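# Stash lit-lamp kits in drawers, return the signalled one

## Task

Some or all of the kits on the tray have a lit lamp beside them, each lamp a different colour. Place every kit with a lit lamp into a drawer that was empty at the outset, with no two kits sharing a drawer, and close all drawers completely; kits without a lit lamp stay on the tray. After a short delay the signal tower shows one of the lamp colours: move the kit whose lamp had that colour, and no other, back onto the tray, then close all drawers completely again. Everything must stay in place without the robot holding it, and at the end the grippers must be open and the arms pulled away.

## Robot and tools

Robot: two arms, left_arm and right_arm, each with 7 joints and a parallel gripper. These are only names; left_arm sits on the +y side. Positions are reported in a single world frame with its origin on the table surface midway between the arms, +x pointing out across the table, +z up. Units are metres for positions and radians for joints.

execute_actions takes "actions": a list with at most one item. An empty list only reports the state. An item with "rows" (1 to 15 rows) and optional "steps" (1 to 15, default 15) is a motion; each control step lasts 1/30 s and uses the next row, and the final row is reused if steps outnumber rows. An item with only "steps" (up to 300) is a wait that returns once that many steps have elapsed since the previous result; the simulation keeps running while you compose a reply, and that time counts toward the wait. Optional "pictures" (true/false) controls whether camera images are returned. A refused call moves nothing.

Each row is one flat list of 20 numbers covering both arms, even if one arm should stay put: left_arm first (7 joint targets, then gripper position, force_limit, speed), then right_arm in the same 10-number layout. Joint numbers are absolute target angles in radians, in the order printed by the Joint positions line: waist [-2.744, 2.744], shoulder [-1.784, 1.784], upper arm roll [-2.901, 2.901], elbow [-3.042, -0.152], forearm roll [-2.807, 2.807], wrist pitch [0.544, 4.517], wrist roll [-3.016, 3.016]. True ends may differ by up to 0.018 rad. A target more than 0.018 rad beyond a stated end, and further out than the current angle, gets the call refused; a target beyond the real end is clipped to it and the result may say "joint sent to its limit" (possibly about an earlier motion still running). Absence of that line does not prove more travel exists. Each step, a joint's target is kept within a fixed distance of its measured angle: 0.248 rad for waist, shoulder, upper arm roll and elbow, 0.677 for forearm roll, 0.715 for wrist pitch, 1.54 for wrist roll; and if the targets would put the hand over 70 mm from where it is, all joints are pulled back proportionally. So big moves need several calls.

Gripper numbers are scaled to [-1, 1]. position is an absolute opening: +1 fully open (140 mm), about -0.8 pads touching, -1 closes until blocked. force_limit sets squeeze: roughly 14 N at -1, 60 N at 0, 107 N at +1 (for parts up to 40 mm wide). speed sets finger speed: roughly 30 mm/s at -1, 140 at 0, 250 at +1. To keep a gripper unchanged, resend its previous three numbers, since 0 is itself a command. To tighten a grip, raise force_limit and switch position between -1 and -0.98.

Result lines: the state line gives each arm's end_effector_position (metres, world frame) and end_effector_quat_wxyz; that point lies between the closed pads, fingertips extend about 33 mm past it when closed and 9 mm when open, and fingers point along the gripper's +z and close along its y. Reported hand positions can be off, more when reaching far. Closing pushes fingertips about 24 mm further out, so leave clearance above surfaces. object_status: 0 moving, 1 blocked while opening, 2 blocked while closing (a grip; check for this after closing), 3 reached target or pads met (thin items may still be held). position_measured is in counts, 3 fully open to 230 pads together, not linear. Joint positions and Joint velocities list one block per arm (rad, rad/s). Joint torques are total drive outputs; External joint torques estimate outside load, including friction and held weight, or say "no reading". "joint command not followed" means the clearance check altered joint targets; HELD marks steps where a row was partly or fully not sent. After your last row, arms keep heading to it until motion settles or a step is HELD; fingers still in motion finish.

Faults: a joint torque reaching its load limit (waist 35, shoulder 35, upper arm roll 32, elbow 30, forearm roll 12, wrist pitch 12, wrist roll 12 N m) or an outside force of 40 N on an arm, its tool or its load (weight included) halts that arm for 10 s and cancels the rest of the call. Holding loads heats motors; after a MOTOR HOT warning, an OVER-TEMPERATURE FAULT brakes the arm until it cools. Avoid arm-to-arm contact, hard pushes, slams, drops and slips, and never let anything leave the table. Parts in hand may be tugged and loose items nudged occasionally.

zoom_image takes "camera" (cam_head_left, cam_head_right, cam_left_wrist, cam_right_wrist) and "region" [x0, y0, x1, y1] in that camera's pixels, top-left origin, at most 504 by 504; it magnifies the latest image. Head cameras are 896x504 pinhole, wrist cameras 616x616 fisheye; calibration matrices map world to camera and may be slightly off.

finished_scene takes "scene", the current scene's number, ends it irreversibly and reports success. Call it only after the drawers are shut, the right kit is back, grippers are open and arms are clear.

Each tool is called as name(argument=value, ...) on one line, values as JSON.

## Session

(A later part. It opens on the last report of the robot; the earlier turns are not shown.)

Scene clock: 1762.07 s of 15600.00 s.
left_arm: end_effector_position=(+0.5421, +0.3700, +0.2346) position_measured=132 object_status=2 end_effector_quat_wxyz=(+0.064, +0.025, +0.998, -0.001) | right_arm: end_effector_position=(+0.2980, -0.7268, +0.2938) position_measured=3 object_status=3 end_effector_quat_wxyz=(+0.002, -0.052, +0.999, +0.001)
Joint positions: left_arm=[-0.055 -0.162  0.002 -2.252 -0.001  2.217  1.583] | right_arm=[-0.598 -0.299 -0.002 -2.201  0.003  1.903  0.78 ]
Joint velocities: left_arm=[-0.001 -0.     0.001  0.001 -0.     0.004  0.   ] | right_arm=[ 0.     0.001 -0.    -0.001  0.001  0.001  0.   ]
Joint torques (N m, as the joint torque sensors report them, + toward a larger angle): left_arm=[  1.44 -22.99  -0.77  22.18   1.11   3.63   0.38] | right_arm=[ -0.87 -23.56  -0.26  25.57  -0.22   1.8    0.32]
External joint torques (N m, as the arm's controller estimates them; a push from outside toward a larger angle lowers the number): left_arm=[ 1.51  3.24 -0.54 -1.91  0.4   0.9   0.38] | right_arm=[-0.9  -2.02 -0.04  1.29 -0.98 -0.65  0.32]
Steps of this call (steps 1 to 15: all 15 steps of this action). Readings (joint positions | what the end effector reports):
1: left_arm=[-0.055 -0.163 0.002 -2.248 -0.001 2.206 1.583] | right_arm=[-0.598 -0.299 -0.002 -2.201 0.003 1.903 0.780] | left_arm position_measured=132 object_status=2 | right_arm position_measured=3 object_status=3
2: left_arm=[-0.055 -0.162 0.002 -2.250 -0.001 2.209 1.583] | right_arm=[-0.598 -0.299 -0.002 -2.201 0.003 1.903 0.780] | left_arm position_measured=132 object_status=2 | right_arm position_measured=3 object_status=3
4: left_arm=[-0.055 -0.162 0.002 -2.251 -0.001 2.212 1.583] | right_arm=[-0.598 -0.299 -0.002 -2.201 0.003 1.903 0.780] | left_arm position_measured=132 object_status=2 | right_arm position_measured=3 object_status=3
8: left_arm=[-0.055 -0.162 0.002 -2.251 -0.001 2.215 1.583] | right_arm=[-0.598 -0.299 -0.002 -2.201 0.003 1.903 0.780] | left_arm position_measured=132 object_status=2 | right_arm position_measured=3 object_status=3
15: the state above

execute_actions(actions=[{"rows":[[-0.052,-0.1625,0,-2.2495,0,2.21,1.59,0.5,-0.2,-0.5,-0.6,-0.3,0,-2.2,0,1.9,0.785,1,0,0]],"steps":15}], pictures=false)

execute_actions(actions=[{"steps":8}], pictures=false)

execute_actions(actions=[{"rows":[[-0.052,-0.18,0,-2.2,0,2.13,1.59,0.5,-0.2,-0.5,-0.6,-0.3,0,-2.2,0,1.9,0.785,1,0,0],[-0.052,-0.18,0,-2.2,0,2.13,1.59,0.5,-0.2,-0.5,-0.6,-0.3,0,-2.2,0,1.9,0.785,1,0,0],[-0.052,-0.18,0,-2.2,0,2.13,1.59,0.5,-0.2,-0.5,-0.6,-0.3,0,-2.2,0,1.9,0.785,1,0,0],[-0.052,-0.18,0,-2.2,0,2.13,1.59,0.5,-0.2,-0.5,-0.6,-0.3,0,-2.2,0,1.9,0.785,1,0,0],[-0.052,-0.18,0,-2.2,0,2.13,1.59,0.5,-0.2,-0.5,-0.6,-0.3,0,-2.2,0,1.9,0.785,1,0,0],[-0.052,-0.2064,0,-2.124,0,2.03,1.59,0.5,-0.2,-0.5,-0.6,-0.3,0,-2.2,0,1.9,0.785,1,0,0],[-0.052,-0.2064,0,-2.124,0,2.03,1.59,0.5,-0.2,-0.5,-0.6,-0.3,0,-2.2,0,1.9,0.785,1,0,0],[-0.052,-0.2064,0,-2.124,0,2.03,1.59,0.5,-0.2,-0.5,-0.6,-0.3,0,-2.2,0,1.9,0.785,1,0,0],[-0.052,-0.2064,0,-2.124,0,2.03,1.59,0.5,-0.2,-0.5,-0.6,-0.3,0,-2.2,0,1.9,0.785,1,0,0],[-0.052,-0.2064,0,-2.124,0,2.03,1.59,0.5,-0.2,-0.5,-0.6,-0.3,0,-2.2,0,1.9,0.785,1,0,0],[-0.052,-0.4,0,-2.25,0,1.85,1.571,0.5,-0.2,-0.5,-0.6,-0.3,0,-2.2,0,1.9,0.785,1,0,0]],"steps":15}], pictures=false)

execute_actions(actions=[{"steps":15}])

execute_actions(actions=[{"rows":[[-0.05,-0.75,0,-2.98,0,2.3,1.571,0.5,-0.4,-0.3,-0.6,-0.3,0,-2.2,0,1.9,0.785,1,0,0]],"steps":15}], pictures=false)

execute_actions(actions=[{"steps":15}], pictures=false)

execute_actions(actions=[{"rows":[[-0.05,-0.709,0,-2.979,0,2.847,1.571,0.5,-0.4,-0.3,-0.6,-0.3,0,-2.2,0,1.9,0.785,1,0,0]],"steps":15}], pictures=false)

execute_actions(actions=[{"steps":30}], pictures=false)

execute_actions(actions=[{"rows":[[-0.05,-0.709,0,-2.979,0,2.847,1.571,-1,-0.4,-0.3,-0.6,-0.3,0,-2.2,0,1.9,0.785,1,0,0]],"steps":15}], pictures=false)

execute_actions(actions=[{"steps":20}])

Scene clock: 1800.63 s of 15600.00 s.
left_arm: end_effector_position=(+0.5417, +0.3701, +0.2348) position_measured=68 object_status=0 end_effector_quat_wxyz=(+0.063, +0.025, +0.998, -0.001) | right_arm: end_effector_position=(+0.2980, -0.7268, +0.2938) position_measured=3 object_status=3 end_effector_quat_wxyz=(+0.002, -0.052, +0.999, +0.001)
Joint positions: left_arm=[-0.055 -0.162  0.002 -2.251 -0.001  2.214  1.583] | right_arm=[-0.598 -0.299 -0.002 -2.201  0.003  1.903  0.78 ]
Joint velocities: left_arm=[ 0.001  0.001 -0.001 -0.    -0.002 -0.001 -0.   ] | right_arm=[-0.001 -0.001  0.    -0.001 -0.001  0.    -0.001]
Joint torques (N m, as the joint torque sensors report them, + toward a larger angle): left_arm=[  1.31 -26.48  -1.37  24.33   1.15   2.25   0.38] | right_arm=[ -0.73 -23.58  -0.58  25.06  -0.24   1.78   0.36]
External joint torques (N m, as the arm's controller estimates them; a push from outside toward a larger angle lowers the number): left_arm=[ 1.32 -0.52 -1.2   0.42  0.44 -0.45  0.39] | right_arm=[-0.75 -1.94 -0.35  0.72 -0.99 -0.67  0.37]
Steps of this call (steps 1 to 15: the robot went on to your last target; steps 16 to 90: nothing new was sent; then 35.07 s passed at rest; steps 91 to 105: all 15 steps of this action). Readings (joint positions | what the end effector reports):
91: left_arm=[-0.055 -0.162 0.002 -2.252 -0.001 2.217 1.583] | right_arm=[-0.598 -0.299 -0.002 -2.201 0.003 1.903 0.780] | left_arm position_measured=132 object_status=0 | right_arm position_measured=3 object_status=3
92: left_arm=[-0.055 -0.162 0.002 -2.251 -0.001 2.217 1.583] | right_arm=[-0.598 -0.299 -0.002 -2.201 0.003 1.903 0.780] | left_arm position_measured=132 object_status=0 | right_arm position_measured=3 object_status=3
94: left_arm=[-0.055 -0.162 0.002 -2.251 -0.001 2.216 1.583] | right_arm=[-0.598 -0.299 -0.002 -2.201 0.003 1.903 0.780] | left_arm position_measured=119 object_status=0 | right_arm position_measured=3 object_status=3
98: left_arm=[-0.055 -0.162 0.002 -2.251 -0.001 2.215 1.583] | right_arm=[-0.598 -0.299 -0.002 -2.201 0.003 1.903 0.780] | left_arm position_measured=100 object_status=0 | right_arm position_measured=3 object_status=3
105: the state above

Scene clock: 1800.90 s of 15600.00 s.
left_arm: end_effector_position=(+0.5416, +0.3701, +0.2348) position_measured=66 object_status=3 end_effector_quat_wxyz=(+0.063, +0.025, +0.998, -0.001) | right_arm: end_effector_position=(+0.2980, -0.7268, +0.2938) position_measured=3 object_status=3 end_effector_quat_wxyz=(+0.002, -0.052, +0.999, +0.001)
Joint positions: left_arm=[-0.055 -0.162  0.002 -2.251 -0.001  2.214  1.583] | right_arm=[-0.598 -0.299 -0.002 -2.201  0.003  1.903  0.78 ]
Joint velocities: left_arm=[ 0.001  0.     0.001 -0.    -0.002 -0.    -0.001] | right_arm=[-0.001 -0.    -0.    -0.002 -0.     0.001 -0.001]
Joint torques (N m, as the joint torque sensors report them, + toward a larger angle): left_arm=[  1.17 -26.51  -1.28  24.26   1.07   2.15   0.47] | right_arm=[ -0.8  -23.95  -0.05  25.48  -0.24   1.78   0.39]
External joint torques (N m, as the arm's controller estimates them; a push from outside toward a larger angle lowers the number): left_arm=[ 1.15 -0.47 -1.15  0.31  0.36 -0.54  0.47] | right_arm=[-0.78 -2.28  0.22  1.14 -1.   -0.67  0.39]
Steps of this call (steps 1 to 8: the robot went on to your last target). Readings (joint positions | what the end effector reports):
1: left_arm=[-0.055 -0.162 0.002 -2.251 -0.001 2.214 1.583] | right_arm=[-0.598 -0.299 -0.002 -2.201 0.003 1.903 0.780] | left_arm position_measured=66 object_status=0 | right_arm position_measured=3 object_status=3
2: left_arm=[-0.055 -0.162 0.002 -2.251 -0.001 2.214 1.583] | right_arm=[-0.598 -0.299 -0.002 -2.201 0.003 1.903 0.780] | left_arm position_measured=66 object_status=0 | right_arm position_measured=3 object_status=3
4: left_arm=[-0.055 -0.162 0.002 -2.251 -0.001 2.214 1.583] | right_arm=[-0.598 -0.299 -0.002 -2.201 0.003 1.903 0.780] | left_arm position_measured=66 object_status=0 | right_arm position_measured=3 object_status=3
8: the state above

Scene clock: 1801.40 s of 15600.00 s.
left_arm: end_effector_position=(+0.4832, +0.3722, +0.3181) position_measured=66 object_status=3 end_effector_quat_wxyz=(+0.047, +0.025, +0.999, -0.001) | right_arm: end_effector_position=(+0.2980, -0.7268, +0.2938) position_measured=3 object_status=3 end_effector_quat_wxyz=(+0.002, -0.052, +0.999, +0.001)
Joint positions: left_arm=[-0.055 -0.364  0.002 -2.225 -0.001  1.955  1.582] | right_arm=[-0.598 -0.299 -0.002 -2.201  0.003  1.903  0.78 ]
Joint velocities: left_arm=[-0.    -0.632 -0.    -0.224 -0.001 -0.611 -0.012] | right_arm=[ 0.     0.001 -0.001  0.001  0.001 -0.001  0.003]
Joint torques (N m, as the joint torque sensors report them, + toward a larger angle): left_arm=[ 0.63 -8.69 -0.84 19.84  1.2   2.04 -0.23] | right_arm=[ -0.75 -23.35  -0.26  24.98  -0.26   1.76   0.39]
External joint torques (N m, as the arm's controller estimates them; a push from outside toward a larger angle lowers the number): left_arm=[ 0.85 -0.58 -0.25 -1.91  0.39 -0.74 -0.22] | right_arm=[-0.68 -1.87  0.07  0.71 -1.01 -0.68  0.39]
Steps of this call (steps 1 to 15: all 15 steps of this action). Readings (joint positions | what the end effector reports):
1: left_arm=[-0.055 -0.162 0.002 -2.242 -0.001 2.199 1.583] | right_arm=[-0.598 -0.299 -0.002 -2.201 0.003 1.903 0.780] | left_arm position_measured=66 object_status=3 | right_arm position_measured=3 object_status=3
2: left_arm=[-0.055 -0.165 0.002 -2.230 -0.001 2.187 1.583] | right_arm=[-0.598 -0.299 -0.002 -2.201 0.003 1.903 0.780] | left_arm position_measured=66 object_status=3 | right_arm position_measured=3 object_status=3
4: left_arm=[-0.055 -0.174 0.002 -2.212 -0.001 2.170 1.583] | right_arm=[-0.598 -0.299 -0.002 -2.201 0.003 1.903 0.780] | left_arm position_measured=66 object_status=3 | right_arm position_measured=3 object_status=3
8: left_arm=[-0.055 -0.192 0.002 -2.153 -0.001 2.106 1.583] | right_arm=[-0.598 -0.299 -0.002 -2.201 0.003 1.903 0.780] | left_arm position_measured=66 object_status=3 | right_arm position_measured=3 object_status=3
15: the state above

Scene clock: 1801.90 s of 15600.00 s.
left_arm: end_effector_position=(+0.4457, +0.3736, +0.3122) position_measured=66 object_status=3 end_effector_quat_wxyz=(+0.005, +0.023, +1.000, -0.001) | right_arm: end_effector_position=(+0.2980, -0.7268, +0.2938) position_measured=3 object_status=3 end_effector_quat_wxyz=(+0.002, -0.052, +0.999, +0.001)
Joint positions: left_arm=[-0.055 -0.399  0.002 -2.249 -0.001  1.859  1.579] | right_arm=[-0.598 -0.299 -0.002 -2.201  0.003  1.903  0.78 ]
Joint velocities: left_arm=[ 0.     0.001  0.001 -0.     0.001 -0.031 -0.002] | right_arm=[-0.    -0.     0.     0.002 -0.     0.001  0.001]
Joint torques (N m, as the joint torque sensors report them, + toward a larger angle): left_arm=[  1.17 -18.52  -1.23  23.16   1.16   2.    -0.3 ] | right_arm=[ -0.94 -23.93  -0.35  25.49  -0.2    1.76   0.37]
External joint torques (N m, as the arm's controller estimates them; a push from outside toward a larger angle lowers the number): left_arm=[ 1.13 -0.34 -0.89 -1.27  0.37 -0.46 -0.29] | right_arm=[-0.95 -2.24 -0.11  1.11 -0.95 -0.7   0.37]
Steps of this call (steps 1 to 15: the robot went on to your last target). Readings (joint positions | what the end effector reports):
1: left_arm=[-0.055 -0.381 0.002 -2.231 -0.001 1.937 1.581] | right_arm=[-0.598 -0.299 -0.002 -2.201 0.003 1.903 0.780] | left_arm position_measured=66 object_status=3 | right_arm position_measured=3 object_status=3
2: left_arm=[-0.055 -0.391 0.002 -2.235 -0.001 1.922 1.581] | right_arm=[-0.598 -0.299 -0.002 -2.201 0.003 1.903 0.780] | left_arm position_measured=66 object_status=3 | right_arm position_measured=3 object_status=3
4: left_arm=[-0.055 -0.398 0.002 -2.241 -0.001 1.900 1.580] | right_arm=[-0.598 -0.299 -0.002 -2.201 0.003 1.903 0.780] | left_arm position_measured=66 object_status=3 | right_arm position_measured=3 object_status=3
8: left_arm=[-0.055 -0.399 0.002 -2.248 -0.001 1.874 1.579] | right_arm=[-0.598 -0.299 -0.002 -2.201 0.003 1.903 0.780] | left_arm position_measured=66 object_status=3 | right_arm position_measured=3 object_status=3
15: the state above
camera_calibration (this result's frames):
cam_left_wrist: T_world_to_cam=[[0.204652, 0.977248, -0.0557107, -0.430755], [0.889178, -0.16181, 0.427996, -0.456408], [0.409243, -0.137127, -0.902062, 0.341031], [0, 0, 0, 1]] pos_world=[0.354418, 0.393868, 0.478974]
cam_right_wrist: T_world_to_cam=[[-0.103114, 0.994502, 0.0182404, 0.745306], [0.915795, 0.087765, 0.391941, -0.33293], [0.388185, 0.0571191, -0.91981, 0.372354], [0, 0, 0, 1]] pos_world=[0.237205, -0.733257, 0.459389]

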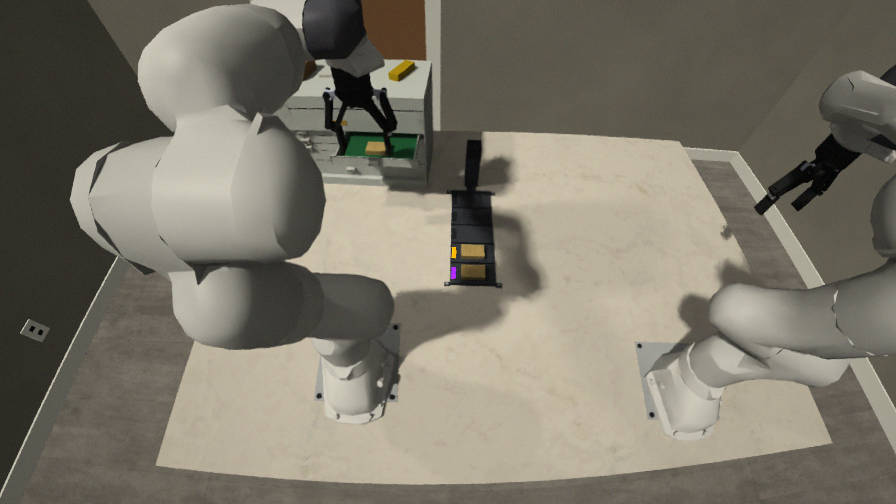

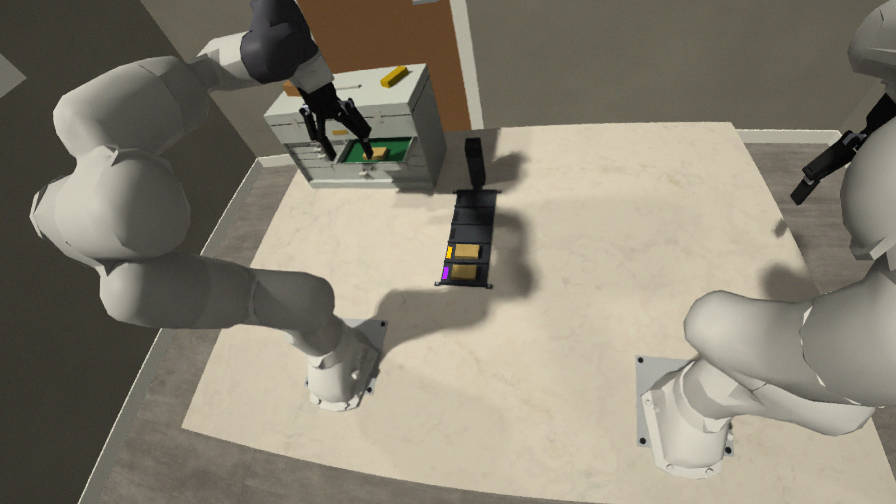

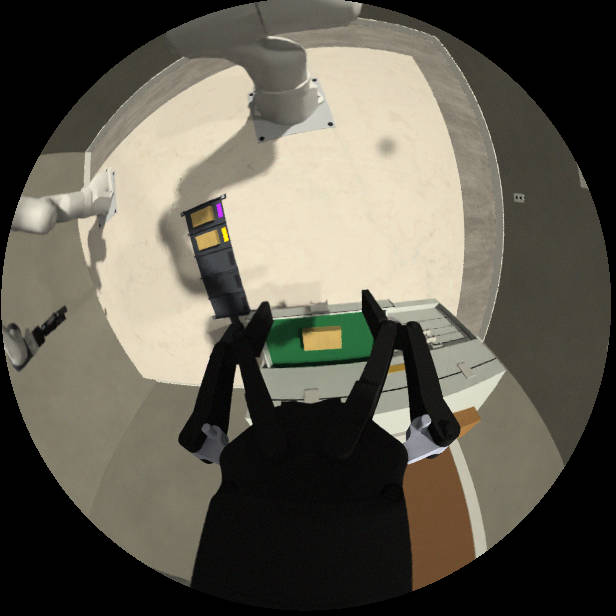

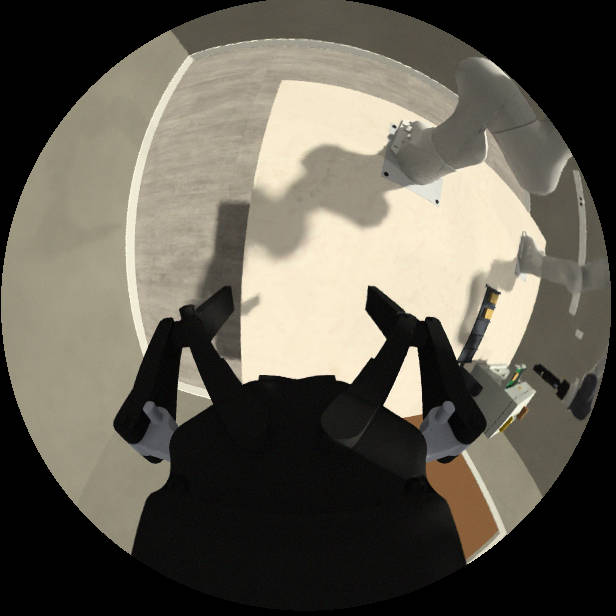

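Scene clock: 1802.40 s of 15600.00 s.
left_arm: end_effector_position=(+0.3077, +0.3792, +0.1351) position_measured=66 object_status=3 end_effector_quat_wxyz=(+0.014, +0.022, +1.000, -0.001) | right_arm: end_effector_position=(+0.2980, -0.7268, +0.2938) position_measured=3 object_status=3 end_effector_quat_wxyz=(+0.002, -0.052, +0.999, +0.001)
Joint positions: left_arm=[-0.053 -0.742  0.001 -2.974 -0.     2.261  1.578] | right_arm=[-0.598 -0.299 -0.002 -2.201  0.003  1.903  0.78 ]
Joint velocities: left_arm=[ 0.001 -0.043 -0.    -0.116 -0.001  0.192 -0.001] | right_arm=[ 0.    -0.001  0.    -0.    -0.     0.    -0.   ]
Joint torques (N m, as the joint torque sensors report them, + toward a larger angle): left_arm=[ 1.73 -7.71 -0.21 23.69  0.91  3.72 -0.27] | right_arm=[ -1.2  -23.09  -0.4   24.98  -0.21   1.83   0.33]
External joint torques (N m, as the arm's controller estimates them; a push from outside toward a larger angle lowers the number): left_arm=[ 1.78 -1.06  0.51 -2.13  0.2   0.75 -0.27] | right_arm=[-1.25 -1.36 -0.19  0.61 -0.96 -0.63  0.33]
Steps of this call (steps 1 to 15: all 15 steps of this action). Readings (joint positions | what the end effector reports):
1: left_arm=[-0.055 -0.446 0.002 -2.315 -0.000 1.936 1.578] | right_arm=[-0.598 -0.299 -0.002 -2.201 0.003 1.903 0.780] | left_arm position_measured=66 object_status=3 | right_arm position_measured=3 object_status=3
2: left_arm=[-0.054 -0.521 0.001 -2.399 -0.000 1.999 1.578] | right_arm=[-0.598 -0.299 -0.002 -2.201 0.003 1.903 0.780] | left_arm position_measured=66 object_status=3 | right_arm position_measured=3 object_status=3
4: left_arm=[-0.053 -0.661 0.001 -2.548 -0.000 2.099 1.578] | right_arm=[-0.598 -0.299 -0.002 -2.201 0.003 1.903 0.780] | left_arm position_measured=66 object_status=3 | right_arm position_measured=3 object_status=3
8: left_arm=[-0.053 -0.733 0.001 -2.772 -0.000 2.186 1.578] | right_arm=[-0.598 -0.299 -0.002 -2.201 0.003 1.903 0.780] | left_arm position_measured=66 object_status=3 | right_arm position_measured=3 object_status=3
15: the state above

Scene clock: 1802.90 s of 15600.00 s.
left_arm: end_effector_position=(+0.3173, +0.3789, +0.1383) position_measured=66 object_status=3 end_effector_quat_wxyz=(+0.032, +0.022, +0.999, -0.001) | right_arm: end_effector_position=(+0.2980, -0.7268, +0.2938) position_measured=3 object_status=3 end_effector_quat_wxyz=(+0.002, -0.052, +0.999, +0.001)
Joint positions: left_arm=[-0.053 -0.748  0.001 -2.978 -0.     2.294  1.578] | right_arm=[-0.598 -0.299 -0.002 -2.201  0.003  1.903  0.78 ]
Joint velocities: left_arm=[ 0.001 -0.    -0.    -0.001  0.001  0.011 -0.002] | right_arm=[-0.001  0.001  0.001 -0.    -0.     0.001  0.   ]
Joint torques (N m, as the joint torque sensors report them, + toward a larger angle): left_arm=[ 1.77 -5.94 -1.63 21.69  0.87  3.31 -0.14] | right_arm=[ -1.09 -23.68  -0.85  25.42  -0.24   1.85   0.36]
External joint torques (N m, as the arm's controller estimates them; a push from outside toward a larger angle lowers the number): left_arm=[ 1.75 -0.82 -0.99 -1.13  0.22  0.76 -0.14] | right_arm=[-1.05 -2.09 -0.56  1.1  -0.99 -0.6   0.36]
Steps of this call (steps 1 to 15: the robot went on to your last target). Readings (joint positions | what the end effector reports):
1: left_arm=[-0.053 -0.744 0.001 -2.977 -0.000 2.267 1.578] | right_arm=[-0.598 -0.299 -0.002 -2.201 0.003 1.903 0.780] | left_arm position_measured=66 object_status=3 | right_arm position_measured=3 object_status=3
2: left_arm=[-0.053 -0.745 0.001 -2.978 -0.000 2.272 1.578] | right_arm=[-0.598 -0.299 -0.002 -2.201 0.003 1.903 0.780] | left_arm position_measured=66 object_status=3 | right_arm position_measured=3 object_status=3
4: left_arm=[-0.053 -0.747 0.001 -2.978 -0.000 2.280 1.578] | right_arm=[-0.598 -0.299 -0.002 -2.201 0.003 1.903 0.780] | left_arm position_measured=66 object_status=3 | right_arm position_measured=3 object_status=3
8: left_arm=[-0.053 -0.748 0.001 -2.978 -0.000 2.289 1.578] | right_arm=[-0.598 -0.299 -0.002 -2.201 0.003 1.903 0.780] | left_arm position_measured=66 object_status=3 | right_arm position_measured=3 object_status=3
15: the state above

Scene clock: 1803.40 s of 15600.00 s.
left_arm: end_effector_position=(+0.4473, +0.3741, +0.2099) position_measured=66 object_status=3 end_effector_quat_wxyz=(+0.256, +0.021, +0.966, -0.004) | right_arm: end_effector_position=(+0.2980, -0.7268, +0.2938) position_measured=3 object_status=3 end_effector_quat_wxyz=(+0.002, -0.052, +0.999, +0.001)
Joint positions: left_arm=[-0.053 -0.712  0.001 -2.979 -0.     2.786  1.578] | right_arm=[-0.598 -0.299 -0.002 -2.201  0.003  1.903  0.78 ]
Joint velocities: left_arm=[ 0.001  0.006 -0.    -0.001  0.     0.349 -0.   ] | right_arm=[ 0.    -0.    -0.    -0.    -0.001  0.    -0.   ]
Joint torques (N m, as the joint torque sensors report them, + toward a larger angle): left_arm=[ 0.5  -4.84 -0.91 23.43  0.87  3.96 -0.25] | right_arm=[ -0.58 -23.62  -0.55  25.23  -0.23   1.81   0.38]
External joint torques (N m, as the arm's controller estimates them; a push from outside toward a larger angle lowers the number): left_arm=[ 0.52  1.5  -0.28  0.7   0.24  0.84 -0.23] | right_arm=[-0.62 -1.96 -0.34  0.88 -0.99 -0.64  0.38]
Steps of this call (steps 1 to 15: all 15 steps of this action). Readings (joint positions | what the end effector reports):
1: left_arm=[-0.053 -0.744 0.001 -2.981 -0.000 2.330 1.578] | right_arm=[-0.598 -0.299 -0.002 -2.201 0.003 1.903 0.780] | left_arm position_measured=66 object_status=3 | right_arm position_measured=3 object_status=3
2: left_arm=[-0.053 -0.739 0.001 -2.981 -0.000 2.371 1.578] | right_arm=[-0.598 -0.299 -0.002 -2.201 0.003 1.903 0.780] | left_arm position_measured=66 object_status=3 | right_arm position_measured=3 object_status=3
4: left_arm=[-0.053 -0.731 0.001 -2.981 -0.000 2.452 1.578] | right_arm=[-0.598 -0.299 -0.002 -2.201 0.003 1.903 0.780] | left_arm position_measured=66 object_status=3 | right_arm position_measured=3 object_status=3
8: left_arm=[-0.053 -0.718 0.001 -2.980 -0.000 2.612 1.578] | right_arm=[-0.598 -0.299 -0.002 -2.201 0.003 1.903 0.780] | left_arm position_measured=66 object_status=3 | right_arm position_measured=3 object_status=3
15: the state above

Scene clock: 1804.40 s of 15600.00 s.
left_arm: end_effector_position=(+0.4601, +0.3736, +0.2232) position_measured=66 object_status=3 end_effector_quat_wxyz=(+0.283, +0.021, +0.959, -0.005) | right_arm: end_effector_position=(+0.2980, -0.7268, +0.2938) position_measured=3 object_status=3 end_effector_quat_wxyz=(+0.002, -0.052, +0.999, +0.001)
Joint positions: left_arm=[-0.053 -0.711  0.001 -2.979 -0.     2.843  1.578] | right_arm=[-0.598 -0.299 -0.002 -2.201  0.003  1.903  0.78 ]
Joint velocities: left_arm=[ 0.001 -0.     0.001  0.     0.001  0.     0.   ] | right_arm=[ 0.     0.    -0.001  0.     0.001 -0.    -0.001]
Joint torques (N m, as the joint torque sensors report them, + toward a larger angle): left_arm=[ 1.41 -5.46 -1.08 23.38  0.93  4.16 -0.3 ] | right_arm=[ -0.68 -23.41  -0.4   25.4   -0.27   1.79   0.4 ]
External joint torques (N m, as the arm's controller estimates them; a push from outside toward a larger angle lowers the number): left_arm=[ 1.39  1.25 -0.48  0.09  0.3   0.83 -0.28] | right_arm=[-0.7  -1.7  -0.16  0.99 -1.02 -0.67  0.4 ]
Steps of this call (steps 1 to 30: the robot went on to your last target). Readings (joint positions | what the end effector reports):
1: left_arm=[-0.053 -0.712 0.001 -2.979 -0.000 2.796 1.578] | right_arm=[-0.598 -0.299 -0.002 -2.201 0.003 1.903 0.780] | left_arm position_measured=66 object_status=3 | right_arm position_measured=3 object_status=3
2: left_arm=[-0.053 -0.712 0.001 -2.979 -0.000 2.805 1.578] | right_arm=[-0.598 -0.299 -0.002 -2.201 0.003 1.903 0.780] | left_arm position_measured=66 object_status=3 | right_arm position_measured=3 object_status=3
4: left_arm=[-0.053 -0.711 0.001 -2.979 -0.000 2.817 1.578] | right_arm=[-0.598 -0.299 -0.002 -2.201 0.003 1.903 0.780] | left_arm position_measured=66 object_status=3 | right_arm position_measured=3 object_status=3
8: left_arm=[-0.053 -0.711 0.001 -2.979 -0.000 2.831 1.578] | right_arm=[-0.598 -0.299 -0.002 -2.201 0.003 1.903 0.780] | left_arm position_measured=66 object_status=3 | right_arm position_measured=3 object_status=3
30: the state above
All arms were judged still, so your last target was given up. Only a new action makes them travel on or press farther. Fingers that are still opening or closing keep moving.

Scene clock: 1804.90 s of 15600.00 s.
left_arm: end_effector_position=(+0.4602, +0.3737, +0.2232) position_measured=146 object_status=0 end_effector_quat_wxyz=(+0.283, +0.021, +0.959, -0.005) | right_arm: end_effector_position=(+0.2980, -0.7268, +0.2938) position_measured=3 object_status=3 end_effector_quat_wxyz=(+0.002, -0.052, +0.999, +0.001)
Joint positions: left_arm=[-0.053 -0.711  0.001 -2.979 -0.     2.843  1.578] | right_arm=[-0.598 -0.299 -0.002 -2.201  0.003  1.903  0.78 ]
Joint velocities: left_arm=[ 0.    -0.     0.001 -0.001 -0.001  0.001 -0.   ] | right_arm=[-0.001 -0.001 -0.001 -0.    -0.001 -0.001  0.001]
Joint torques (N m, as the joint torque sensors report them, + toward a larger angle): left_arm=[ 0.29 -5.45 -0.98 22.9   0.79  4.07 -0.2 ] | right_arm=[ -0.57 -23.41  -0.71  25.69  -0.25   1.79   0.33]
External joint torques (N m, as the arm's controller estimates them; a push from outside toward a larger angle lowers the number): left_arm=[ 0.27  1.36 -0.38 -0.47  0.17  0.71 -0.19] | right_arm=[-0.49 -1.79 -0.37  1.35 -1.   -0.66  0.33]
Steps of this call (steps 1 to 15: all 15 steps of this action). Readings (joint positions | what the end effector reports):
1: left_arm=[-0.053 -0.711 0.001 -2.979 -0.000 2.843 1.578] | right_arm=[-0.598 -0.299 -0.002 -2.201 0.003 1.903 0.780] | left_arm position_measured=66 object_status=0 | right_arm position_measured=3 object_status=3
2: left_arm=[-0.053 -0.711 0.001 -2.979 -0.000 2.843 1.578] | right_arm=[-0.598 -0.299 -0.002 -2.201 0.003 1.903 0.780] | left_arm position_measured=71 object_status=0 | right_arm position_measured=3 object_status=3
4: left_arm=[-0.053 -0.711 0.001 -2.979 -0.000 2.843 1.578] | right_arm=[-0.598 -0.299 -0.002 -2.201 0.003 1.903 0.780] | left_arm position_measured=83 object_status=0 | right_arm position_measured=3 object_status=3
8: left_arm=[-0.053 -0.711 0.001 -2.979 -0.000 2.843 1.578] | right_arm=[-0.598 -0.299 -0.002 -2.201 0.003 1.903 0.780] | left_arm position_measured=106 object_status=0 | right_arm position_measured=3 object_status=3
15: the state above

Scene clock: 1805.57 s of 15600.00 s.
left_arm: end_effector_position=(+0.4603, +0.3740, +0.2233) position_measured=192 object_status=2 end_effector_quat_wxyz=(+0.283, +0.021, +0.959, -0.005) | right_arm: end_effector_position=(+0.2980, -0.7268, +0.2938) position_measured=3 object_status=3 end_effector_quat_wxyz=(+0.002, -0.052, +0.999, +0.001)
Joint positions: left_arm=[-0.052 -0.711  0.001 -2.979 -0.     2.844  1.578] | right_arm=[-0.598 -0.299 -0.002 -2.201  0.003  1.903  0.78 ]
Joint velocities: left_arm=[ 0.    -0.     0.001 -0.    -0.001  0.001 -0.001] | right_arm=[ 0.    -0.    -0.001 -0.001 -0.001  0.     0.   ]
Joint torques (N m, as the joint torque sensors report them, + toward a larger angle): left_arm=[ 0.07 -5.79 -1.06 23.79  0.83  4.04 -0.26] | right_arm=[ -0.84 -23.73  -0.27  25.6   -0.22   1.79   0.43]
External joint torques (N m, as the arm's controller estimates them; a push from outside toward a larger angle lowers the number): left_arm=[ 0.08  0.91 -0.43  0.51  0.2   0.69 -0.24] | right_arm=[-0.79 -2.18  0.03  1.34 -0.97 -0.65  0.43]
Steps of this call (steps 1 to 15: the robot went on to your last target; steps 16 to 20: nothing new was sent). Readings (joint positions | what the end effector reports):
1: left_arm=[-0.053 -0.711 0.001 -2.979 -0.000 2.843 1.578] | right_arm=[-0.598 -0.299 -0.002 -2.201 0.003 1.903 0.780] | left_arm position_measured=152 object_status=0 | right_arm position_measured=3 object_status=3
2: left_arm=[-0.053 -0.711 0.001 -2.979 -0.000 2.843 1.578] | right_arm=[-0.598 -0.299 -0.002 -2.201 0.003 1.903 0.780] | left_arm position_measured=158 object_status=0 | right_arm position_measured=3 object_status=3
4: left_arm=[-0.053 -0.711 0.001 -2.979 -0.000 2.843 1.578] | right_arm=[-0.598 -0.299 -0.002 -2.201 0.003 1.903 0.780] | left_arm position_measured=169 object_status=0 | right_arm position_measured=3 object_status=3
8: left_arm=[-0.052 -0.711 0.001 -2.979 -0.000 2.844 1.578] | right_arm=[-0.598 -0.299 -0.002 -2.201 0.003 1.903 0.780] | left_arm position_measured=192 object_status=0 | right_arm position_measured=3 object_status=3
20: the state above
All arms were judged still, so your last target was given up. Only a new action makes them travel on or press farther. Fingers that are still opening or closing keep moving.
camera_calibration (this result's frames):
cam_left_wrist: T_world_to_cam=[[0.205286, 0.977791, 0.0422084, -0.461419], [0.521358, -0.145753, 0.840798, -0.36016], [0.828277, -0.150599, -0.539701, -0.0138068], [0, 0, 0, 1]] pos_world=[0.293931, 0.396598, 0.314846]
cam_right_wrist: T_world_to_cam=[[-0.103114, 0.994502, 0.0182392, 0.745306], [0.915795, 0.0877655, 0.39194, -0.33293], [0.388185, 0.0571181, -0.91981, 0.372354], [0, 0, 0, 1]] pos_world=[0.237205, -0.733257, 0.45939]

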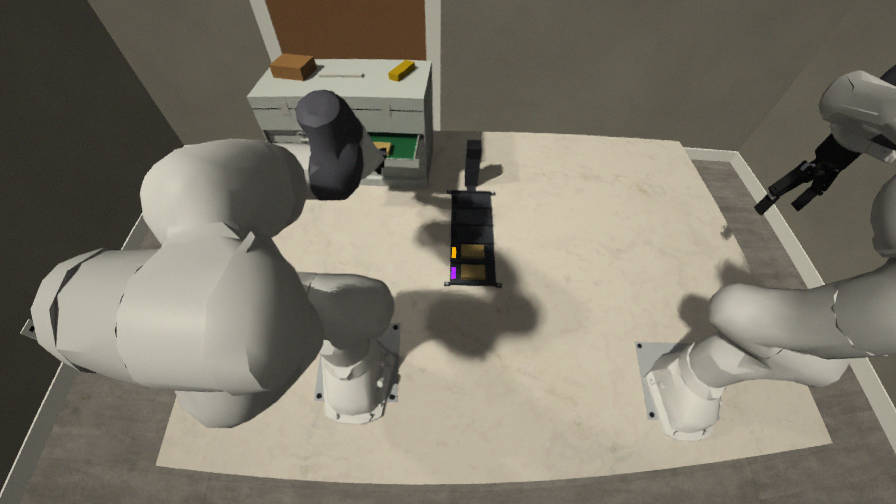

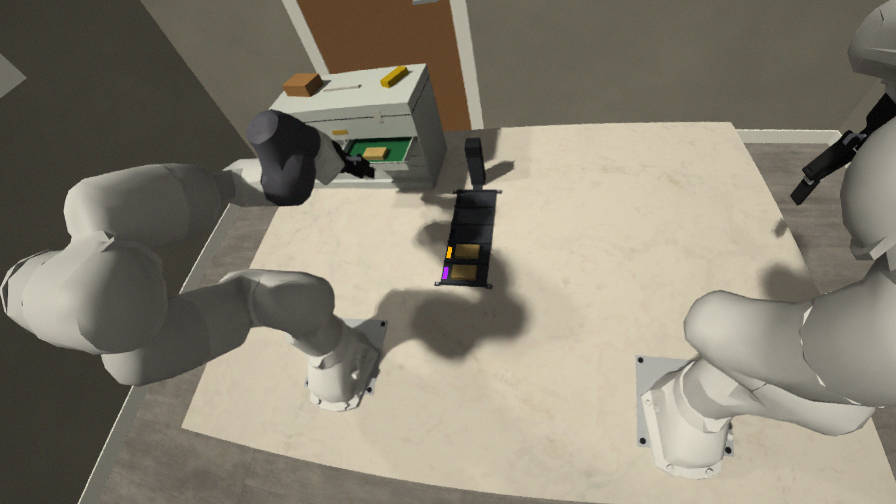

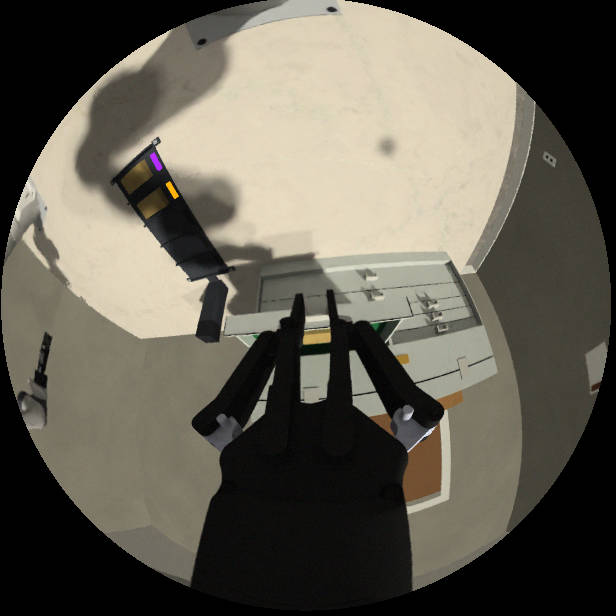

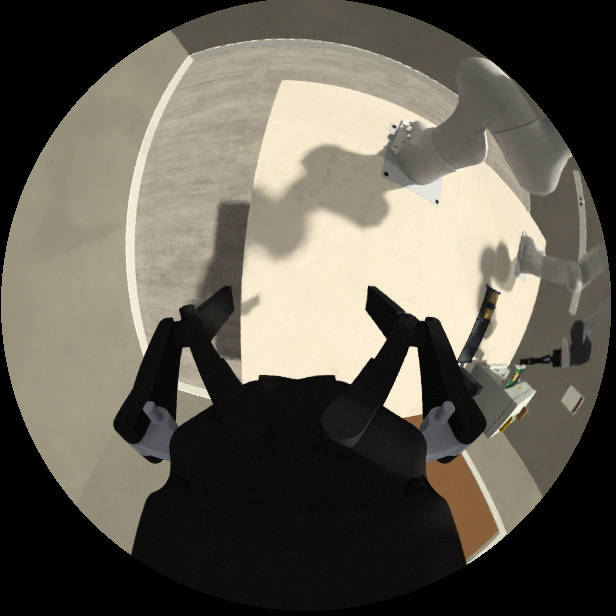

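execute_actions(actions=[{"rows":[[-0.052,-0.63,0,-2.927,0,2.87,1.571,-1,-0.4,-0.3,-0.6,-0.3,0,-2.2,0,1.9,0.785,1,0,0],[-0.052,-0.63,0,-2.927,0,2.87,1.571,-1,-0.4,-0.3,-0.6,-0.3,0,-2.2,0,1.9,0.785,1,0,0],[-0.052,-0.63,0,-2.927,0,2.87,1.571,-1,-0.4,-0.3,-0.6,-0.3,0,-2.2,0,1.9,0.785,1,0,0],[-0.052,-0.63,0,-2.927,0,2.87,1.571,-1,-0.4,-0.3,-0.6,-0.3,0,-2.2,0,1.9,0.785,1,0,0],[-0.052,-0.63,0,-2.927,0,2.87,1.571,-1,-0.4,-0.3,-0.6,-0.3,0,-2.2,0,1.9,0.785,1,0,0],[-0.052,-0.63,0,-2.927,0,2.87,1.571,-1,-0.4,-0.3,-0.6,-0.3,0,-2.2,0,1.9,0.785,1,0,0],[-0.052,-0.63,0,-2.927,0,2.87,1.571,-1,-0.4,-0.3,-0.6,-0.3,0,-2.2,0,1.9,0.785,1,0,0],[-0.051,-0.5421,0,-2.87,0,2.899,1.571,-1,-0.4,-0.3,-0.6,-0.3,0,-2.2,0,1.9,0.785,1,0,0]],"steps":15}], pictures=false)

execute_actions(actions=[{"rows":[[-0.051,-0.46,0,-2.807,0,2.914,1.571,-1,-0.4,-0.3,-0.6,-0.3,0,-2.2,0,1.9,0.785,1,0,0],[-0.051,-0.46,0,-2.807,0,2.914,1.571,-1,-0.4,-0.3,-0.6,-0.3,0,-2.2,0,1.9,0.785,1,0,0],[-0.051,-0.46,0,-2.807,0,2.914,1.571,-1,-0.4,-0.3,-0.6,-0.3,0,-2.2,0,1.9,0.785,1,0,0],[-0.051,-0.46,0,-2.807,0,2.914,1.571,-1,-0.4,-0.3,-0.6,-0.3,0,-2.2,0,1.9,0.785,1,0,0],[-0.051,-0.46,0,-2.807,0,2.914,1.571,-1,-0.4,-0.3,-0.6,-0.3,0,-2.2,0,1.9,0.785,1,0,0],[-0.051,-0.46,0,-2.807,0,2.914,1.571,-1,-0.4,-0.3,-0.6,-0.3,0,-2.2,0,1.9,0.785,1,0,0],[-0.051,-0.46,0,-2.807,0,2.914,1.571,-1,-0.4,-0.3,-0.6,-0.3,0,-2.2,0,1.9,0.785,1,0,0],[-0.05,-0.3825,0,-2.741,0,2.929,1.571,-1,-0.4,-0.3,-0.6,-0.3,0,-2.2,0,1.9,0.785,1,0,0]],"steps":15}], pictures=false)

execute_actions(actions=[{"rows":[[-0.05,-0.3825,0,-2.741,0,2.929,1.571,-1,-0.4,-0.3,-0.6,-0.3,0,-2.2,0,1.9,0.785,1,0,0],[-0.05,-0.3825,0,-2.741,0,2.929,1.571,-1,-0.4,-0.3,-0.6,-0.3,0,-2.2,0,1.9,0.785,1,0,0],[-0.05,-0.3825,0,-2.741,0,2.929,1.571,-1,-0.4,-0.3,-0.6,-0.3,0,-2.2,0,1.9,0.785,1,0,0],[-0.05,-0.3825,0,-2.741,0,2.929,1.571,-1,-0.4,-0.3,-0.6,-0.3,0,-2.2,0,1.9,0.785,1,0,0],[-0.05,-0.3825,0,-2.741,0,2.929,1.571,-1,-0.4,-0.3,-0.6,-0.3,0,-2.2,0,1.9,0.785,1,0,0],[-0.05,-0.3825,0,-2.741,0,2.929,1.571,0.5,-0.4,0,-0.6,-0.3,0,-2.2,0,1.9,0.785,1,0,0]],"steps":15}], pictures=false)

Scene clock: 1885.03 s of 15600.00 s.
left_arm: end_effector_position=(+0.4978, +0.3724, +0.2229) position_measured=192 object_status=2 end_effector_quat_wxyz=(+0.281, +0.021, +0.960, -0.004) | right_arm: end_effector_position=(+0.2980, -0.7268, +0.2938) position_measured=3 object_status=3 end_effector_quat_wxyz=(+0.002, -0.052, +0.999, +0.001)
Joint positions: left_arm=[-0.052 -0.549  0.    -2.871 -0.     2.891  1.578] | right_arm=[-0.598 -0.299 -0.002 -2.201  0.003  1.903  0.78 ]
Joint velocities: left_arm=[-0.     0.043  0.001  0.018  0.     0.038  0.   ] | right_arm=[ 0.001  0.     0.001  0.001 -0.001 -0.     0.002]
Joint torques (N m, as the joint torque sensors report them, + toward a larger angle): left_arm=[ 0.18 -8.3   0.11 21.45  0.89  3.8  -0.2 ] | right_arm=[ -0.89 -23.76  -0.39  25.51  -0.29   1.85   0.36]
External joint torques (N m, as the arm's controller estimates them; a push from outside toward a larger angle lowers the number): left_arm=[ 0.15  3.59  0.56 -1.29  0.3   0.43 -0.19] | right_arm=[-0.94 -2.09 -0.19  1.14 -1.05 -0.61  0.36]
Steps of this call (steps 1 to 90: nothing new was sent; then 75.97 s passed at rest; steps 91 to 105: all 15 steps of this action). Readings (joint positions | what the end effector reports):
91: left_arm=[-0.052 -0.694 0.001 -2.967 -0.000 2.846 1.578] | right_arm=[-0.598 -0.299 -0.002 -2.201 0.003 1.903 0.780] | left_arm position_measured=192 object_status=2 | right_arm position_measured=3 object_status=3
92: left_arm=[-0.052 -0.672 0.001 -2.953 -0.000 2.850 1.578] | right_arm=[-0.598 -0.299 -0.002 -2.201 0.003 1.903 0.780] | left_arm position_measured=192 object_status=2 | right_arm position_measured=3 object_status=3
94: left_arm=[-0.052 -0.649 0.001 -2.937 -0.000 2.857 1.578] | right_arm=[-0.598 -0.299 -0.002 -2.201 0.003 1.903 0.780] | left_arm position_measured=192 object_status=2 | right_arm position_measured=3 object_status=3
98: left_arm=[-0.052 -0.617 0.001 -2.916 -0.000 2.866 1.578] | right_arm=[-0.598 -0.299 -0.002 -2.201 0.003 1.903 0.780] | left_arm position_measured=192 object_status=2 | right_arm position_measured=3 object_status=3
105: the state above

Scene clock: 1885.53 s of 15600.00 s.
left_arm: end_effector_position=(+0.5416, +0.3702, +0.2224) position_measured=192 object_status=2 end_effector_quat_wxyz=(+0.280, +0.022, +0.960, -0.004) | right_arm: end_effector_position=(+0.2980, -0.7268, +0.2938) position_measured=3 object_status=3 end_effector_quat_wxyz=(+0.002, -0.052, +0.999, +0.001)
Joint positions: left_arm=[-0.052 -0.388 -0.001 -2.744 -0.     2.923  1.578] | right_arm=[-0.598 -0.299 -0.002 -2.201  0.003  1.903  0.78 ]
Joint velocities: left_arm=[-0.     0.033  0.     0.027  0.001  0.018 -0.001] | right_arm=[-0.002  0.    -0.     0.002  0.001  0.     0.001]
Joint torques (N m, as the joint torque sensors report them, + toward a larger angle): left_arm=[  0.96 -13.53   0.73  22.2    0.85   4.02  -0.28] | right_arm=[ -0.99 -23.32  -0.53  25.45  -0.24   1.83   0.39]
External joint torques (N m, as the arm's controller estimates them; a push from outside toward a larger angle lowers the number): left_arm=[ 0.96  3.61  1.08 -0.26  0.27  0.64 -0.27] | right_arm=[-0.88 -1.73 -0.15  1.1  -0.99 -0.63  0.39]
Steps of this call (steps 1 to 15: all 15 steps of this action). Readings (joint positions | what the end effector reports):
1: left_arm=[-0.052 -0.530 0.000 -2.856 -0.000 2.893 1.578] | right_arm=[-0.598 -0.299 -0.002 -2.201 0.003 1.903 0.780] | left_arm position_measured=192 object_status=2 | right_arm position_measured=3 object_status=3
2: left_arm=[-0.052 -0.507 0.000 -2.838 -0.000 2.897 1.578] | right_arm=[-0.598 -0.299 -0.002 -2.201 0.003 1.903 0.780] | left_arm position_measured=192 object_status=2 | right_arm position_measured=3 object_status=3
4: left_arm=[-0.052 -0.481 0.000 -2.818 -0.000 2.904 1.578] | right_arm=[-0.598 -0.299 -0.002 -2.201 0.003 1.903 0.780] | left_arm position_measured=192 object_status=2 | right_arm position_measured=3 object_status=3
8: left_arm=[-0.052 -0.450 -0.000 -2.794 -0.000 2.909 1.578] | right_arm=[-0.598 -0.299 -0.002 -2.201 0.003 1.903 0.780] | left_arm position_measured=192 object_status=2 | right_arm position_measured=3 object_status=3
15: the state above

Scene clock: 1886.03 s of 15600.00 s.
left_arm: end_effector_position=(+0.5423, +0.3701, +0.2218) position_measured=124 object_status=0 end_effector_quat_wxyz=(+0.280, +0.022, +0.960, -0.004) | right_arm: end_effector_position=(+0.2980, -0.7268, +0.2938) position_measured=3 object_status=3 end_effector_quat_wxyz=(+0.002, -0.052, +0.999, +0.001)
Joint positions: left_arm=[-0.052 -0.385 -0.001 -2.742 -0.     2.925  1.578] | right_arm=[-0.598 -0.299 -0.002 -2.201  0.003  1.903  0.78 ]
Joint velocities: left_arm=[ 0.     0.002 -0.001 -0.    -0.     0.002 -0.001] | right_arm=[-0.002  0.001  0.001  0.001 -0.001  0.     0.001]
Joint torques (N m, as the joint torque sensors report them, + toward a larger angle): left_arm=[  0.55 -15.07   1.1   23.1    0.72   4.09  -0.31] | right_arm=[ -0.77 -24.02  -0.38  25.09  -0.28   1.78   0.36]
External joint torques (N m, as the arm's controller estimates them; a push from outside toward a larger angle lowers the number): left_arm=[ 0.55  1.59  1.46  0.74  0.14  0.76 -0.29] | right_arm=[-0.72 -2.42 -0.07  0.74 -1.03 -0.67  0.36]
Steps of this call (steps 1 to 15: all 15 steps of this action). Readings (joint positions | what the end effector reports):
1: left_arm=[-0.052 -0.387 -0.001 -2.743 -0.000 2.923 1.578] | right_arm=[-0.598 -0.299 -0.002 -2.201 0.003 1.903 0.780] | left_arm position_measured=192 object_status=2 | right_arm position_measured=3 object_status=3
2: left_arm=[-0.052 -0.387 -0.001 -2.743 -0.000 2.924 1.578] | right_arm=[-0.598 -0.299 -0.002 -2.201 0.003 1.903 0.780] | left_arm position_measured=192 object_status=2 | right_arm position_measured=3 object_status=3
4: left_arm=[-0.052 -0.386 -0.001 -2.742 -0.000 2.924 1.578] | right_arm=[-0.598 -0.299 -0.002 -2.201 0.003 1.903 0.780] | left_arm position_measured=192 object_status=2 | right_arm position_measured=3 object_status=3
8: left_arm=[-0.052 -0.385 -0.001 -2.742 -0.000 2.924 1.578] | right_arm=[-0.598 -0.299 -0.002 -2.201 0.003 1.903 0.780] | left_arm position_measured=178 object_status=0 | right_arm position_measured=3 object_status=3
15: the state above


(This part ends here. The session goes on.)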